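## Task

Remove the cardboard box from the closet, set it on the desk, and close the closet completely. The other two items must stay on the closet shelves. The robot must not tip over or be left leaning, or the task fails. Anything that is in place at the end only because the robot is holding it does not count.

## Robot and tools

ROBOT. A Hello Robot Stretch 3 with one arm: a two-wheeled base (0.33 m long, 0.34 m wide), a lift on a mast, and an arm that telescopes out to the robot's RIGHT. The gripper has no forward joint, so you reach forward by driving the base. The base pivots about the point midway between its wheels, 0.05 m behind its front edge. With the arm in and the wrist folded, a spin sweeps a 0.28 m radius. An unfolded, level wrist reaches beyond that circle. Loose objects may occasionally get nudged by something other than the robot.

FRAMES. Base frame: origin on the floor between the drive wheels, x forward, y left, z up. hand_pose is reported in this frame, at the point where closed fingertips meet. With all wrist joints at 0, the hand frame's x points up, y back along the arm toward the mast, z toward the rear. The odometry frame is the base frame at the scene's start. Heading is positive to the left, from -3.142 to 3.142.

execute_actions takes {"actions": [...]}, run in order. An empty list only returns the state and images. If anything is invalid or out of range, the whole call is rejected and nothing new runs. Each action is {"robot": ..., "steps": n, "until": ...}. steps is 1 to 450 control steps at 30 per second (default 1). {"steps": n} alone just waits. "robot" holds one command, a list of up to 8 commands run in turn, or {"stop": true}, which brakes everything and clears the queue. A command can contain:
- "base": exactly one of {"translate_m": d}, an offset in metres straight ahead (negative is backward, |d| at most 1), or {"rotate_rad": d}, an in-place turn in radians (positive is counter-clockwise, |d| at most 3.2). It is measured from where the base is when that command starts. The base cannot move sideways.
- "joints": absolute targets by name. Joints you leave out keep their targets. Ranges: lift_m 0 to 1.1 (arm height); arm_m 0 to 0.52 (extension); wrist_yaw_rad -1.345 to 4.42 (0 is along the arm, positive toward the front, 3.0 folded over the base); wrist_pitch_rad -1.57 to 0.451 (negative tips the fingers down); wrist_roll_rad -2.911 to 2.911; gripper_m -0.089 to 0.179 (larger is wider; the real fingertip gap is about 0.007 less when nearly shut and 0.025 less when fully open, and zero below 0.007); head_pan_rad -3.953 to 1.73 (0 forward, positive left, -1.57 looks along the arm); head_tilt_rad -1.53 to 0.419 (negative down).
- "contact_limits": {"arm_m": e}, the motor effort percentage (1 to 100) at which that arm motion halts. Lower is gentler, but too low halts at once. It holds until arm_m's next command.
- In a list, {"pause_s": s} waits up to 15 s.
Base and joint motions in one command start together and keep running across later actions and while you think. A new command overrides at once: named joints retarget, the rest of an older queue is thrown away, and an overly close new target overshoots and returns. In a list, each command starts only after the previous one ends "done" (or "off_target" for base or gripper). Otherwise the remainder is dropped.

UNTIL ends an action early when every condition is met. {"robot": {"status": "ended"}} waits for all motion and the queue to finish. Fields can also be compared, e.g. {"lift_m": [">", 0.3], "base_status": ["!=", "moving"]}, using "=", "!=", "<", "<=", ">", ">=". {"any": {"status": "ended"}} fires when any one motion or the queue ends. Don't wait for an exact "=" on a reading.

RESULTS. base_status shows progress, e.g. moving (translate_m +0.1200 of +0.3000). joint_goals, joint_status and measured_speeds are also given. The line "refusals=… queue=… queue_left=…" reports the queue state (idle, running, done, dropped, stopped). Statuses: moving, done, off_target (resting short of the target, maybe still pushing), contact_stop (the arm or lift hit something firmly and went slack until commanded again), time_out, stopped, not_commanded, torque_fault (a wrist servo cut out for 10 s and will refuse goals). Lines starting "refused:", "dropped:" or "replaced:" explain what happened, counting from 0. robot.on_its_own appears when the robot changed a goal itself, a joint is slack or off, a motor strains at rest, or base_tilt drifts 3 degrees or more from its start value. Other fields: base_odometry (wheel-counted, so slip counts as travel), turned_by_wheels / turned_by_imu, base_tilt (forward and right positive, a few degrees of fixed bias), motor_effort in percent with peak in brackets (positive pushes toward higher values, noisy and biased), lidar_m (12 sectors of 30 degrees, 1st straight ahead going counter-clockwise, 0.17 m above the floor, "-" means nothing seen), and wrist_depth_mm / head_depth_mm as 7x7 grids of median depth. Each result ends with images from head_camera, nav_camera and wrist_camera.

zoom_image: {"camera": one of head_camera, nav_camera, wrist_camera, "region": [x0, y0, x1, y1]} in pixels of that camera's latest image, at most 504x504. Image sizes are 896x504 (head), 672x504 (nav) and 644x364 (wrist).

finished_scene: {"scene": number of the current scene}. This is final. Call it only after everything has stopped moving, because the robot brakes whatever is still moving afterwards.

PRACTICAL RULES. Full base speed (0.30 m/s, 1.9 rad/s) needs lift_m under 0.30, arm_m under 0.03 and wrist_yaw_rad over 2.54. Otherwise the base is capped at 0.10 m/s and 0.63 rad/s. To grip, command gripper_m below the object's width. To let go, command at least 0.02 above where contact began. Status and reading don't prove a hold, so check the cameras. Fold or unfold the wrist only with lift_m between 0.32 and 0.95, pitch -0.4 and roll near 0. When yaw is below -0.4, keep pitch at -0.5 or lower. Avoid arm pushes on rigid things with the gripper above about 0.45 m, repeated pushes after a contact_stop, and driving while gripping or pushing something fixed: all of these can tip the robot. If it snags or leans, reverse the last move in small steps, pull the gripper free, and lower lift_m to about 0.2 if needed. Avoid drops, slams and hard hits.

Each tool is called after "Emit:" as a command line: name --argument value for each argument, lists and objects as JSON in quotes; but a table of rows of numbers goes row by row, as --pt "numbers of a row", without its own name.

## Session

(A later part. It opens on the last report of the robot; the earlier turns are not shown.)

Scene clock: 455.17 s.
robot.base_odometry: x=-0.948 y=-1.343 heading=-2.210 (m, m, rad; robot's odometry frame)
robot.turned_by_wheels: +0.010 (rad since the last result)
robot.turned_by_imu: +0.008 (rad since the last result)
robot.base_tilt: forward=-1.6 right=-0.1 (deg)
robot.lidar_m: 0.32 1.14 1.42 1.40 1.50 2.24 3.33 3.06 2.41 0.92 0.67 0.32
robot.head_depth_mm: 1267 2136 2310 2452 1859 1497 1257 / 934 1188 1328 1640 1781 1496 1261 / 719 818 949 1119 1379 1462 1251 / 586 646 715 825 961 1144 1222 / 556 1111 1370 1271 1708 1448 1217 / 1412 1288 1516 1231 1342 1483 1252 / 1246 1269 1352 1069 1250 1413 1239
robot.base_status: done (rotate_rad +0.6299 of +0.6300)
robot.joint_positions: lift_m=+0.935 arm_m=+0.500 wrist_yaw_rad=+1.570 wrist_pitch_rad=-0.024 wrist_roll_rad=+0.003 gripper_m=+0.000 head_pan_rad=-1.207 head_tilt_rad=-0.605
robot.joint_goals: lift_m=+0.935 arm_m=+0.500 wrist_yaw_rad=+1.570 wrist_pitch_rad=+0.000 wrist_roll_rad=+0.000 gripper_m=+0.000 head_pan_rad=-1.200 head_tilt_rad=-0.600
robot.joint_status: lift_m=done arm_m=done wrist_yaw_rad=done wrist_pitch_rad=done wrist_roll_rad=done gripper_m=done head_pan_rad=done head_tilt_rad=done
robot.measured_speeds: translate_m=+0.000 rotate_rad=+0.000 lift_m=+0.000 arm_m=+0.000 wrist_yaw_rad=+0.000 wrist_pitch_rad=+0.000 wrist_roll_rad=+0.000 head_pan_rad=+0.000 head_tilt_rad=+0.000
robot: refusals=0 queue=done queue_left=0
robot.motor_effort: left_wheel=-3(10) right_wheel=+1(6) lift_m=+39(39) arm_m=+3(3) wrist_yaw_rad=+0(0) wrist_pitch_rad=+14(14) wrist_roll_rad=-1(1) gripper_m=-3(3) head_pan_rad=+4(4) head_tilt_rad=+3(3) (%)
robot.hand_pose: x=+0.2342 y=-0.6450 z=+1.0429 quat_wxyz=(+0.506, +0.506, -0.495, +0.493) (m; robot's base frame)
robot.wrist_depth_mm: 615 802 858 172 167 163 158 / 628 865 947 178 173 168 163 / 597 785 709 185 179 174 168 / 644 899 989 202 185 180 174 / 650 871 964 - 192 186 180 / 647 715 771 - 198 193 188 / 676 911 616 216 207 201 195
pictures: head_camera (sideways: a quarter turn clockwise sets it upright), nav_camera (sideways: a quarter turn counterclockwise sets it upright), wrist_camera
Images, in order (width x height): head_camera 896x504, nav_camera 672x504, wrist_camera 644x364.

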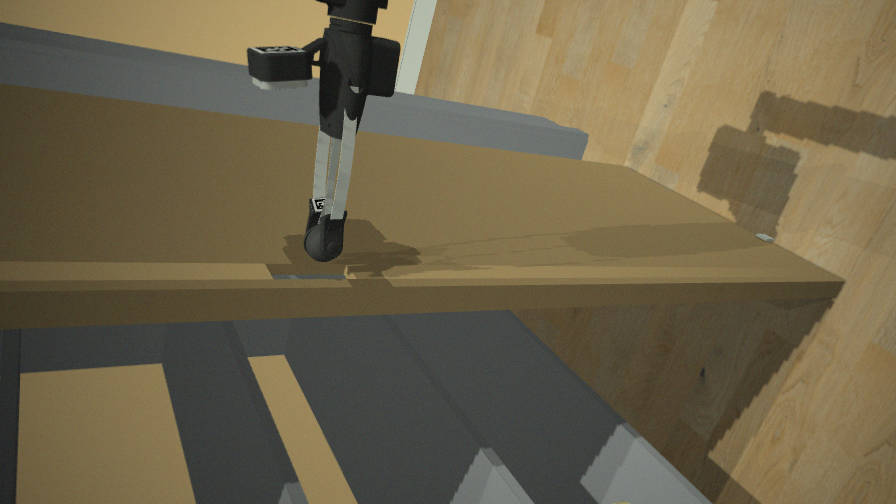

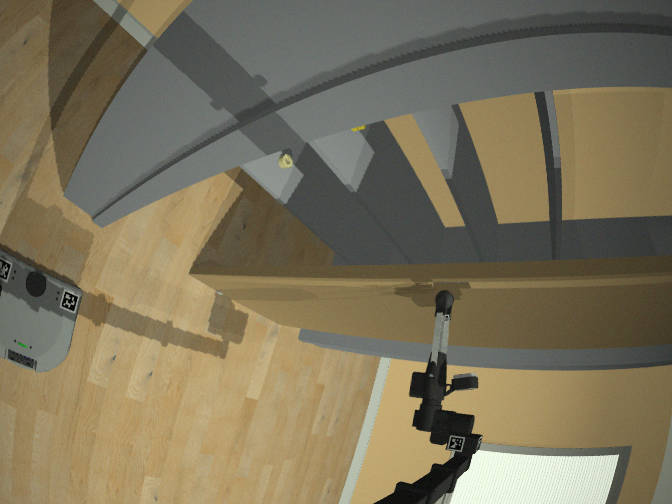

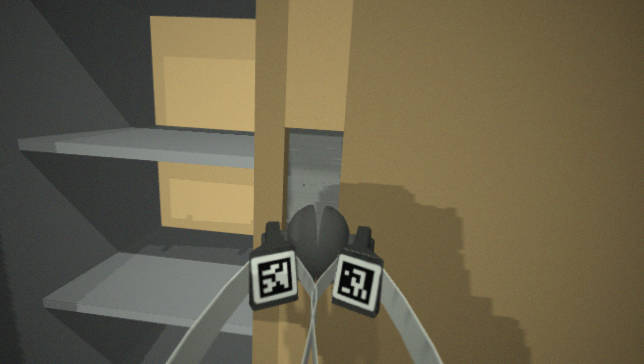

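Emit:
execute_actions --actions '[{"robot":[{"base":{"translate_m":0.022}},{"joints":{"arm_m":0.3},"contact_limits":{"arm_m":30}}],"steps":450,"until":{"robot":{"status":"ended"}}}]'

Scene clock: 459.60 s.
robot.base_odometry: x=-0.962 y=-1.361 heading=-2.210 (m, m, rad; robot's odometry frame)
robot.turned_by_wheels: +0.000 (rad since the last result)
robot.turned_by_imu: -0.003 (rad since the last result)
robot.base_tilt: forward=-1.7 right=+0.1 (deg)
robot.lidar_m: 0.29 1.11 1.42 1.40 1.50 2.24 3.36 3.07 2.41 0.87 0.55 0.30
robot.head_depth_mm: 1150 2086 2372 2532 1853 1494 1250 / 873 1187 1326 - 1777 1494 1249 / 671 764 881 1042 1286 1456 1257 / 544 603 677 759 890 1065 1206 / 458 501 556 633 714 855 1067 / 460 1056 1355 1233 1294 1479 1251 / 1218 1239 1298 1065 1204 1365 1243
robot.base_status: done (translate_m +0.0220 of +0.0220)
robot.joint_positions: lift_m=+0.935 arm_m=+0.300 wrist_yaw_rad=+1.569 wrist_pitch_rad=-0.024 wrist_roll_rad=+0.003 gripper_m=+0.000 head_pan_rad=-1.207 head_tilt_rad=-0.605
robot.joint_goals: lift_m=+0.935 arm_m=+0.300 wrist_yaw_rad=+1.570 wrist_pitch_rad=+0.000 wrist_roll_rad=+0.000 gripper_m=+0.000 head_pan_rad=-1.200 head_tilt_rad=-0.600
robot.joint_status: lift_m=done arm_m=done wrist_yaw_rad=done wrist_pitch_rad=done wrist_roll_rad=done gripper_m=done head_pan_rad=done head_tilt_rad=done
robot.measured_speeds: translate_m=+0.000 rotate_rad=+0.000 lift_m=+0.000 arm_m=+0.000 wrist_yaw_rad=+0.000 wrist_pitch_rad=+0.000 wrist_roll_rad=+0.000 head_pan_rad=+0.000 head_tilt_rad=+0.000
robot: refusals=0 queue=done queue_left=0
robot.motor_effort: left_wheel=+0(41) right_wheel=+0(31) lift_m=+38(39) arm_m=-3(7) wrist_yaw_rad=+0(54) wrist_pitch_rad=+14(16) wrist_roll_rad=-1(1) gripper_m=-3(5) head_pan_rad=+4(4) head_tilt_rad=+3(3) (%)
robot.contact_limits: arm_m 30 (drawing in: default 18, maximum 30; extending or still: default 26, maximum 42)
robot.hand_pose: x=+0.2342 y=-0.4458 z=+1.0431 quat_wxyz=(+0.506, +0.506, -0.495, +0.493) (m; robot's base frame)
robot.wrist_depth_mm: 408 551 848 862 168 162 158 / 416 560 911 898 174 168 164 / 312 544 832 918 181 173 169 / 316 579 954 969 196 181 174 / 319 600 941 - 202 186 181 / 325 616 770 - 203 193 187 / 329 619 936 635 208 201 194
pictures: head_camera (sideways: a quarter turn clockwise sets it upright), nav_camera (sideways: a quarter turn counterclockwise sets it upright), wrist_camera
Images, in order (width x height): head_camera 896x504, nav_camera 672x504, wrist_camera 644x364.

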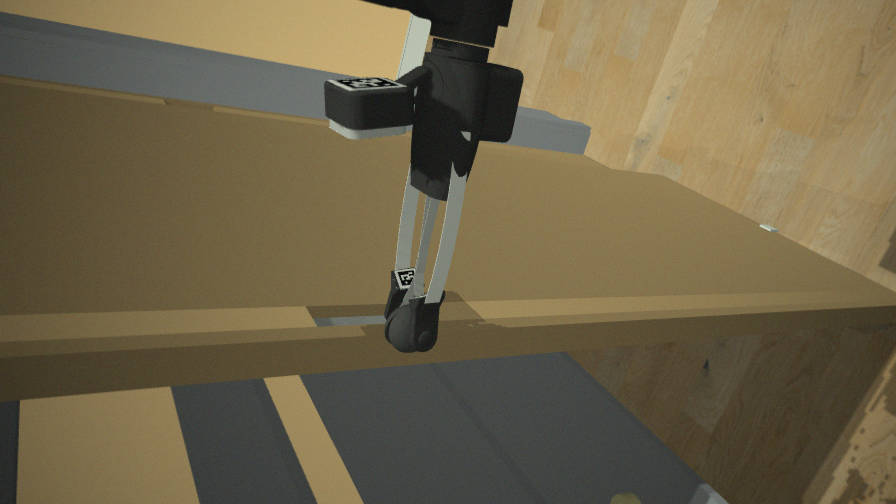

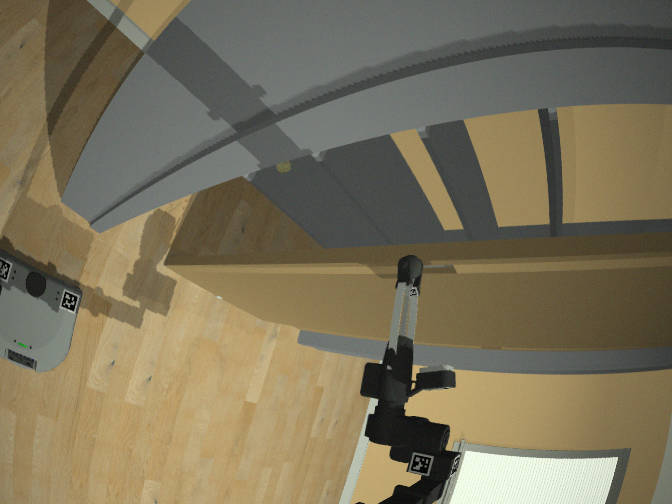

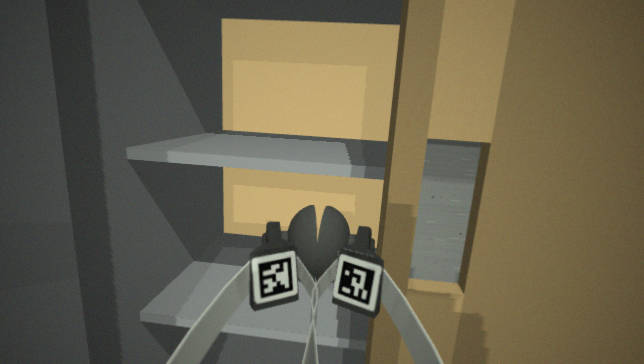

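Emit:
execute_actions --actions '[{"robot":[{"base":{"rotate_rad":-0.08}},{"joints":{"arm_m":0.36}},{"base":{"translate_m":0.045}}],"steps":450,"until":{"robot":{"status":"ended"}}}]'

Scene clock: 465.77 s.
robot.base_odometry: x=-0.991 y=-1.394 heading=-2.290 (m, m, rad; robot's odometry frame)
robot.turned_by_wheels: -0.080 (rad since the last result)
robot.turned_by_imu: -0.081 (rad since the last result)
robot.base_tilt: forward=-1.6 right=+0.0 (deg)
robot.lidar_m: 0.25 1.03 1.43 1.40 1.46 2.04 3.44 3.28 2.45 0.95 0.53 0.26
robot.head_depth_mm: 1954 2140 2331 2251 1846 1487 1261 / 1112 1256 1401 2132 1827 1485 1257 / 726 834 986 1216 1684 1476 1250 / 557 618 688 789 927 1112 1203 / 453 491 536 603 688 829 1021 / 424 483 1297 1170 1336 1464 1248 / 1286 1278 1362 1069 1201 1364 1250
robot.base_status: done (translate_m +0.0450 of +0.0450)
robot.joint_positions: lift_m=+0.935 arm_m=+0.360 wrist_yaw_rad=+1.569 wrist_pitch_rad=-0.024 wrist_roll_rad=+0.003 gripper_m=+0.000 head_pan_rad=-1.207 head_tilt_rad=-0.605
robot.joint_goals: lift_m=+0.935 arm_m=+0.360 wrist_yaw_rad=+1.570 wrist_pitch_rad=+0.000 wrist_roll_rad=+0.000 gripper_m=+0.000 head_pan_rad=-1.200 head_tilt_rad=-0.600
robot.joint_status: lift_m=done arm_m=done wrist_yaw_rad=done wrist_pitch_rad=done wrist_roll_rad=done gripper_m=done head_pan_rad=done head_tilt_rad=done
robot.measured_speeds: translate_m=+0.000 rotate_rad=+0.000 lift_m=+0.000 arm_m=+0.000 wrist_yaw_rad=+0.000 wrist_pitch_rad=+0.000 wrist_roll_rad=+0.000 head_pan_rad=+0.000 head_tilt_rad=+0.000
robot: refusals=0 queue=done queue_left=0
robot.motor_effort: left_wheel=+2(10) right_wheel=-1(6) lift_m=+39(38) arm_m=+4(2) wrist_yaw_rad=+1(2) wrist_pitch_rad=+14(14) wrist_roll_rad=-1(1) gripper_m=-3(2) head_pan_rad=+3(4) head_tilt_rad=+2(3) (%)
robot.hand_pose: x=+0.2342 y=-0.5051 z=+1.0431 quat_wxyz=(+0.506, +0.506, -0.495, +0.493) (m; robot's base frame)
robot.wrist_depth_mm: 514 755 748 162 161 160 158 / 520 760 869 168 167 165 164 / 515 675 567 175 172 171 170 / 524 731 507 192 178 177 176 / 538 802 937 - 186 184 183 / 548 697 729 - 193 192 191 / 560 670 208 203 202 200 198
pictures: head_camera (sideways: a quarter turn clockwise sets it upright), nav_camera (sideways: a quarter turn counterclockwise sets it upright), wrist_camera
Images, in order (width x height): head_camera 896x504, nav_camera 672x504, wrist_camera 644x364.

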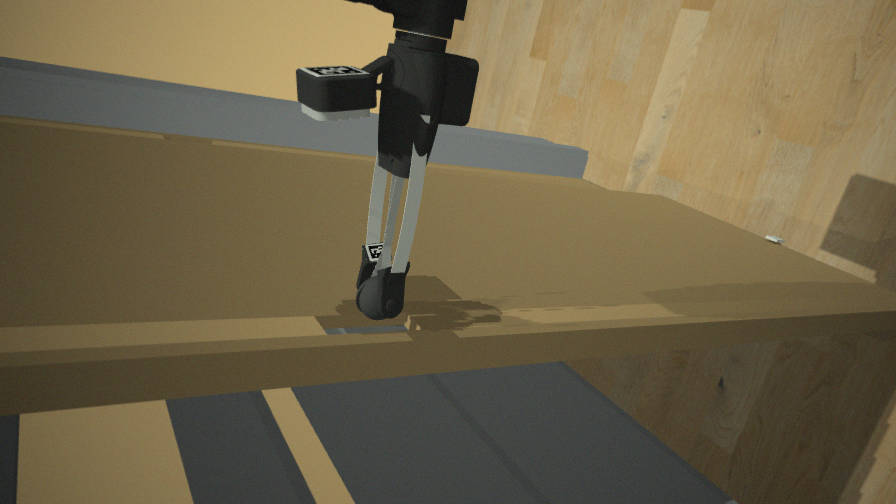

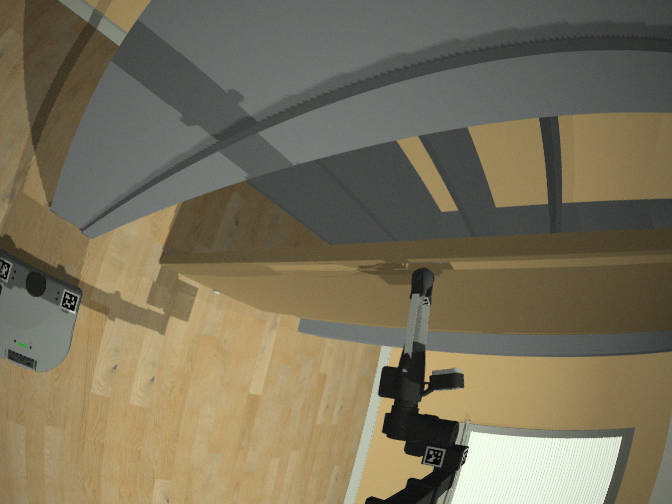

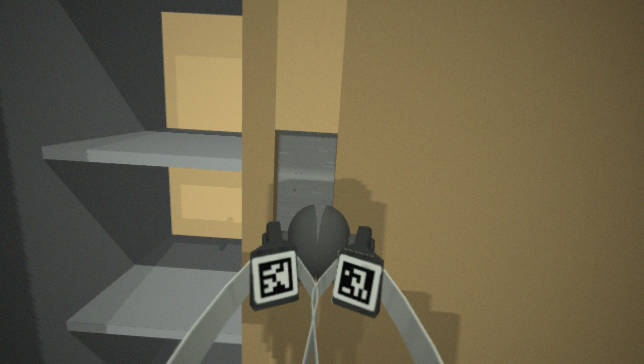

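Emit:
execute_actions --actions '[{"robot":[{"joints":{"arm_m":0.353}},{"base":{"translate_m":0.013}},{"joints":{"arm_m":0.07},"contact_limits":{"arm_m":30}}],"steps":450,"until":{"robot":{"status":"ended"}}}]'

Scene clock: 471.43 s.
robot.base_odometry: x=-1.000 y=-1.404 heading=-2.290 (m, m, rad; robot's odometry frame)
robot.turned_by_wheels: +0.000 (rad since the last result)
robot.turned_by_imu: -0.002 (rad since the last result)
robot.base_tilt: forward=-1.6 right=-0.1 (deg)
robot.lidar_m: 0.24 1.02 1.43 1.40 1.46 2.04 3.43 3.30 2.45 1.06 0.35 0.24
robot.head_depth_mm: 1934 2137 2337 2412 1942 - 1204 / 1102 1238 1439 2225 1831 1578 1225 / 820 944 1100 1329 1705 - 1196 / 523 582 649 741 767 - 1178 / 425 461 505 559 617 688 821 / 357 382 413 447 488 535 600 / 309 328 348 374 395 436 475
robot.base_status: done (translate_m +0.0130 of +0.0130)
robot.joint_positions: lift_m=+0.935 arm_m=+0.070 wrist_yaw_rad=+1.555 wrist_pitch_rad=-0.025 wrist_roll_rad=+0.003 gripper_m=+0.000 head_pan_rad=-1.207 head_tilt_rad=-0.605
robot.joint_goals: lift_m=+0.935 arm_m=+0.070 wrist_yaw_rad=+1.570 wrist_pitch_rad=+0.000 wrist_roll_rad=+0.000 gripper_m=+0.000 head_pan_rad=-1.200 head_tilt_rad=-0.600
robot.joint_status: lift_m=done arm_m=done wrist_yaw_rad=done wrist_pitch_rad=done wrist_roll_rad=done gripper_m=done head_pan_rad=done head_tilt_rad=done
robot.measured_speeds: translate_m=+0.000 rotate_rad=+0.000 lift_m=+0.000 arm_m=+0.000 wrist_yaw_rad=+0.000 wrist_pitch_rad=+0.000 wrist_roll_rad=+0.000 head_pan_rad=+0.000 head_tilt_rad=+0.000
robot: refusals=0 queue=done queue_left=0
robot.on_its_own: wrist_yaw_rad is at rest, and its effort (+14) is outside its rest range (-12 to +12)
robot.motor_effort: left_wheel=+0(22) right_wheel=-1(14) lift_m=+39(38) arm_m=-4(9) wrist_yaw_rad=+14(55) wrist_pitch_rad=+15(15) wrist_roll_rad=-1(1) gripper_m=-4(6) head_pan_rad=+4(4) head_tilt_rad=+3(3) (%)
robot.contact_limits: arm_m 30 (drawing in: default 18, maximum 30; extending or still: default 26, maximum 42)
robot.hand_pose: x=+0.2341 y=-0.2194 z=+1.0426 quat_wxyz=(+0.510, +0.503, -0.498, +0.489) (m; robot's base frame)
robot.wrist_depth_mm: 128 128 157 154 154 153 152 / 134 133 162 159 159 159 158 / 138 138 168 166 165 164 163 / 150 143 174 183 171 170 170 / 162 148 179 - 178 177 176 / 170 155 171 - 185 184 184 / 179 161 221 193 193 192 191
pictures: head_camera (sideways: a quarter turn clockwise sets it upright), nav_camera (sideways: a quarter turn counterclockwise sets it upright), wrist_camera
Images, in order (width x height): head_camera 896x504, nav_camera 672x504, wrist_camera 644x364.

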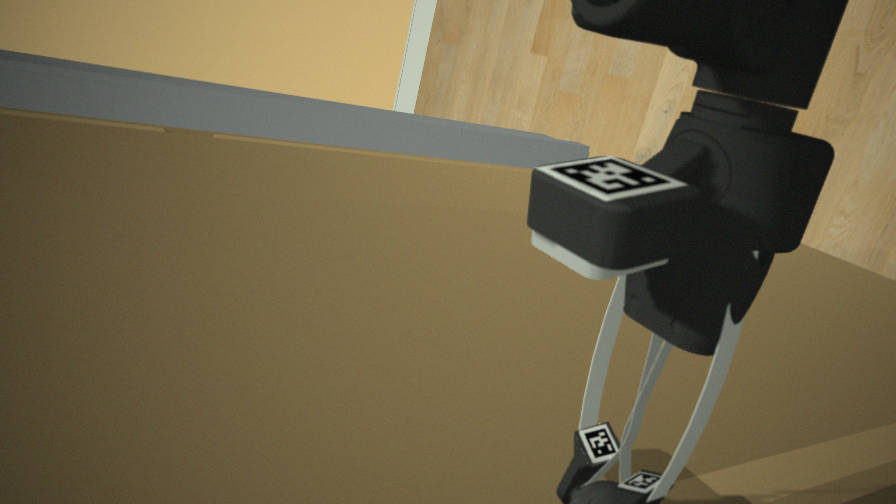

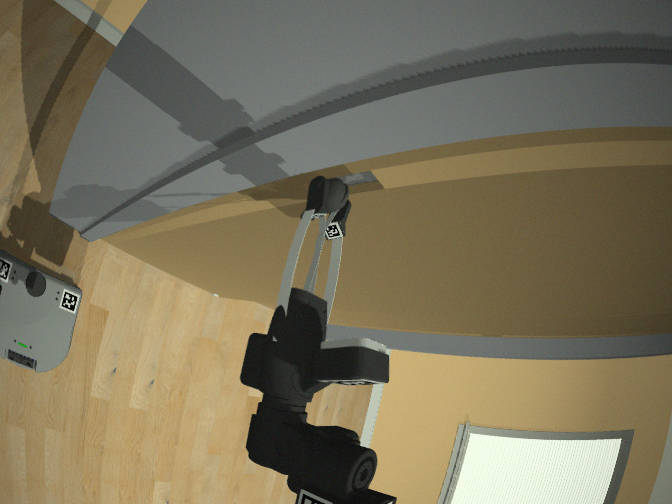

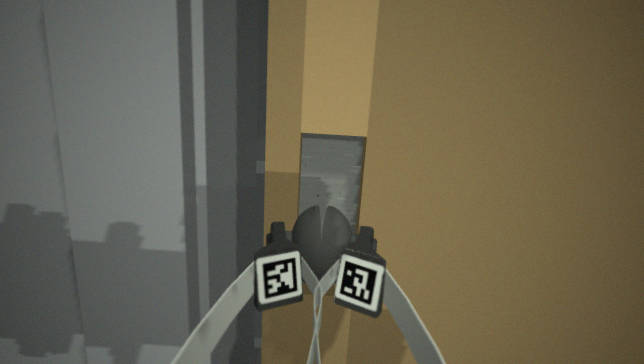

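About 3 cm gap remains.

Emit:
execute_actions --actions '[{"robot":[{"joints":{"arm_m":0.03},"contact_limits":{"arm_m":30}}],"steps":450,"until":{"robot":{"status":"ended"}}}]'

Scene clock: 473.23 s.
robot.base_odometry: x=-1.000 y=-1.404 heading=-2.290 (m, m, rad; robot's odometry frame)
robot.turned_by_wheels: +0.000 (rad since the last result)
robot.turned_by_imu: -0.001 (rad since the last result)
robot.base_tilt: forward=-1.6 right=+0.0 (deg)
robot.lidar_m: 0.24 1.02 1.42 1.40 1.46 2.04 3.43 3.29 2.46 1.06 0.35 0.24
robot.head_depth_mm: 1937 2126 2353 2434 1844 1533 - / 1107 1241 1440 2251 1850 1491 - / 821 947 1108 1345 1676 1506 - / 526 585 655 752 831 - - / 428 464 509 562 627 - 832 / 361 386 415 450 494 535 600 / 310 329 352 375 402 444 477
robot.base_status: done (translate_m +0.0130 of +0.0130)
robot.joint_positions: lift_m=+0.935 arm_m=+0.031 wrist_yaw_rad=+1.529 wrist_pitch_rad=-0.025 wrist_roll_rad=+0.003 gripper_m=+0.000 head_pan_rad=-1.207 head_tilt_rad=-0.605
robot.joint_goals: lift_m=+0.935 arm_m=+0.030 wrist_yaw_rad=+1.570 wrist_pitch_rad=+0.000 wrist_roll_rad=+0.000 gripper_m=+0.000 head_pan_rad=-1.200 head_tilt_rad=-0.600
robot.joint_status: lift_m=done arm_m=done wrist_yaw_rad=done wrist_pitch_rad=done wrist_roll_rad=done gripper_m=done head_pan_rad=done head_tilt_rad=done
robot.measured_speeds: translate_m=+0.000 rotate_rad=+0.000 lift_m=+0.000 arm_m=+0.000 wrist_yaw_rad=+0.000 wrist_pitch_rad=+0.000 wrist_roll_rad=+0.000 head_pan_rad=+0.000 head_tilt_rad=+0.000
robot: refusals=0 queue=done queue_left=0
robot.on_its_own: wrist_yaw_rad is at rest, and its effort (+36) is outside its rest range (-12 to +12)
robot.motor_effort: left_wheel=-4(6) right_wheel=+3(4) lift_m=+39(38) arm_m=-5(4) wrist_yaw_rad=+36(47) wrist_pitch_rad=+15(15) wrist_roll_rad=-1(1) gripper_m=-5(5) head_pan_rad=+4(3) head_tilt_rad=+3(3) (%)
robot.contact_limits: arm_m 30 (drawing in: default 18, maximum 30; extending or still: default 26, maximum 42)
robot.hand_pose: x=+0.2340 y=-0.1863 z=+1.0427 quat_wxyz=(+0.516, +0.497, -0.505, +0.482) (m; robot's base frame)
robot.wrist_depth_mm: 140 129 128 157 158 157 158 / 145 134 132 162 163 164 164 / 151 139 138 169 168 169 170 / 156 144 143 185 176 176 177 / 162 160 148 - 183 183 184 / 169 167 153 - 190 191 191 / 176 174 162 197 198 199 200
pictures: head_camera (sideways: a quarter turn clockwise sets it upright), nav_camera (sideways: a quarter turn counterclockwise sets it upright), wrist_camera
Images, in order (width x height): head_camera 896x504, nav_camera 672x504, wrist_camera 644x364.

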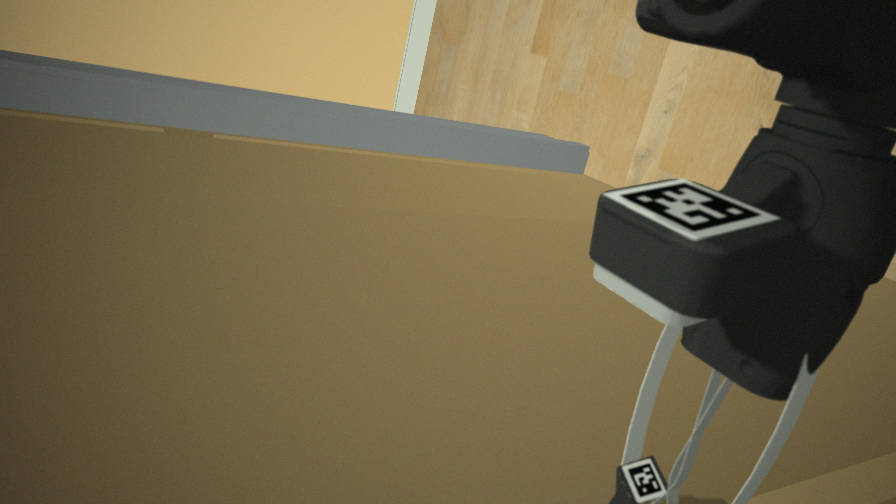

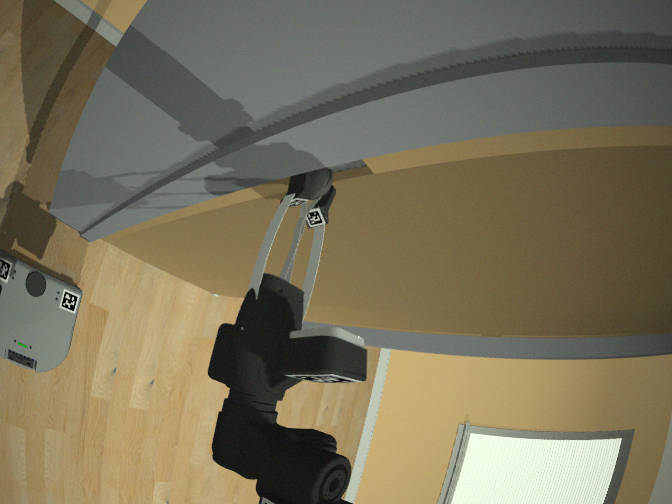

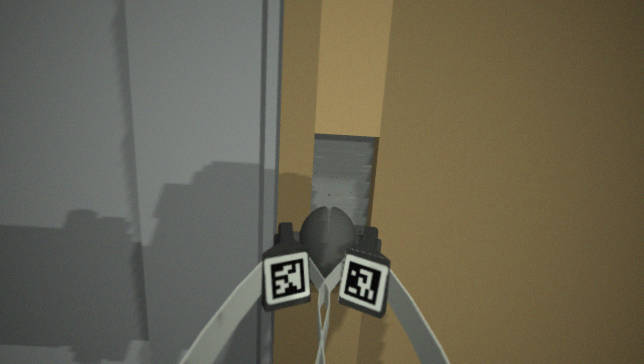

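Closed. Back off and finish.

Emit:
execute_actions --actions '[{"robot":[{"joints":{"arm_m":0.04}},{"base":{"translate_m":-0.08}}],"steps":450,"until":{"robot":{"status":"ended"}}}]'

Emit:
finished_scene --scene 1

Scene clock: 476.30 s.
robot.base_odometry: x=-0.947 y=-1.344 heading=-2.290 (m, m, rad; robot's odometry frame)
robot.turned_by_wheels: +0.000 (rad since the last result)
robot.turned_by_imu: -0.001 (rad since the last result)
robot.base_tilt: forward=-1.6 right=+0.0 (deg)
robot.lidar_m: 0.32 1.10 1.44 1.40 1.46 2.04 3.73 3.29 2.45 1.34 0.46 0.32
robot.head_depth_mm: 1970 2146 2314 2435 1858 1531 - / 1245 2149 2429 2409 1842 1511 - / 1054 1215 1372 1594 1790 - - / 810 901 1011 1162 1269 - 1166 / 574 626 686 758 847 - 1115 / 483 519 558 609 661 722 814 / 419 443 473 507 545 593 642
robot.base_status: done (translate_m -0.0800 of -0.0800)
robot.joint_positions: lift_m=+0.935 arm_m=+0.040 wrist_yaw_rad=+1.510 wrist_pitch_rad=-0.025 wrist_roll_rad=+0.003 gripper_m=+0.000 head_pan_rad=-1.207 head_tilt_rad=-0.605
robot.joint_goals: lift_m=+0.935 arm_m=+0.040 wrist_yaw_rad=+1.512 wrist_pitch_rad=+0.000 wrist_roll_rad=+0.000 gripper_m=+0.000 head_pan_rad=-1.200 head_tilt_rad=-0.600
robot.joint_status: lift_m=done arm_m=done wrist_yaw_rad=done wrist_pitch_rad=done wrist_roll_rad=done gripper_m=done head_pan_rad=done head_tilt_rad=done
robot.measured_speeds: translate_m=+0.000 rotate_rad=+0.000 lift_m=+0.000 arm_m=+0.000 wrist_yaw_rad=+0.000 wrist_pitch_rad=+0.000 wrist_roll_rad=+0.000 head_pan_rad=+0.000 head_tilt_rad=+0.000
robot: refusals=0 queue=done queue_left=0
robot.on_its_own: wrist_yaw_rad is held at +1.512, not at your +1.570, by its stall guard, which is not easing now
robot.motor_effort: left_wheel=+3(6) right_wheel=-1(3) lift_m=+38(38) arm_m=+4(6) wrist_yaw_rad=+3(37) wrist_pitch_rad=+15(15) wrist_roll_rad=-1(1) gripper_m=-3(5) head_pan_rad=+4(4) head_tilt_rad=+3(3) (%)
robot.hand_pose: x=+0.2337 y=-0.2002 z=+1.0428 quat_wxyz=(+0.521, +0.492, -0.509, +0.477) (m; robot's base frame)
robot.wrist_depth_mm: 211 211 202 231 234 235 238 / 219 219 209 240 242 244 246 / 225 227 216 250 251 253 256 / 235 237 225 263 261 263 266 / 243 246 234 - 272 273 276 / 255 256 240 - 285 286 289 / 265 268 257 292 296 300 302
pictures: head_camera (sideways: a quarter turn clockwise sets it upright), nav_camera (sideways: a quarter turn counterclockwise sets it upright), wrist_camera
Images, in order (width x height): head_camera 896x504, nav_camera 672x504, wrist_camera 644x364.

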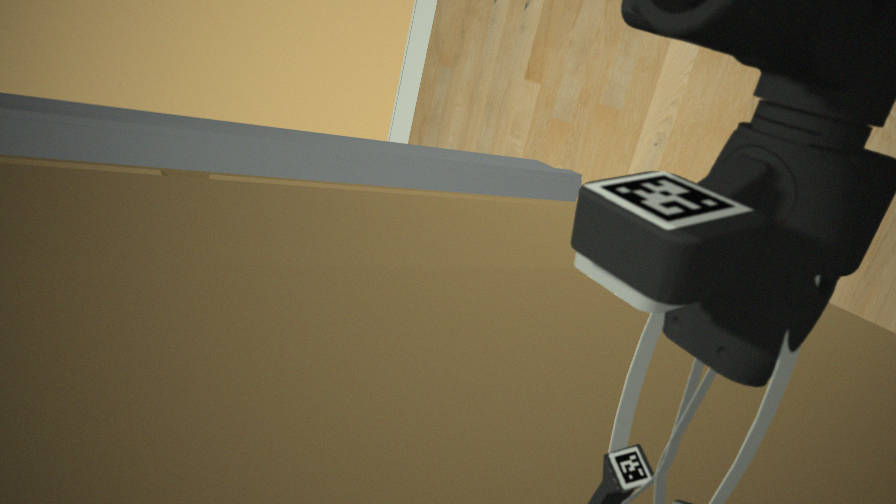

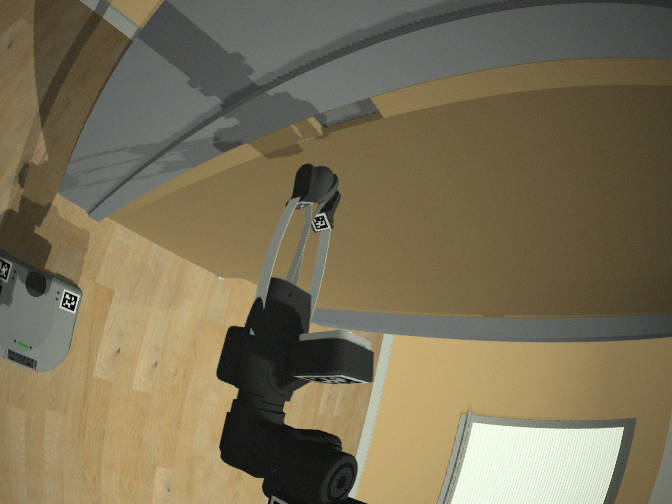

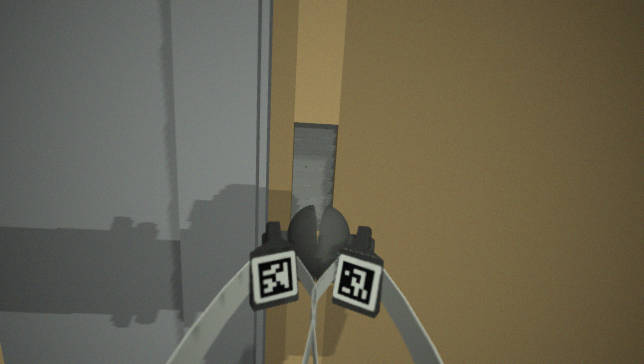

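The scene is finished: the task was done.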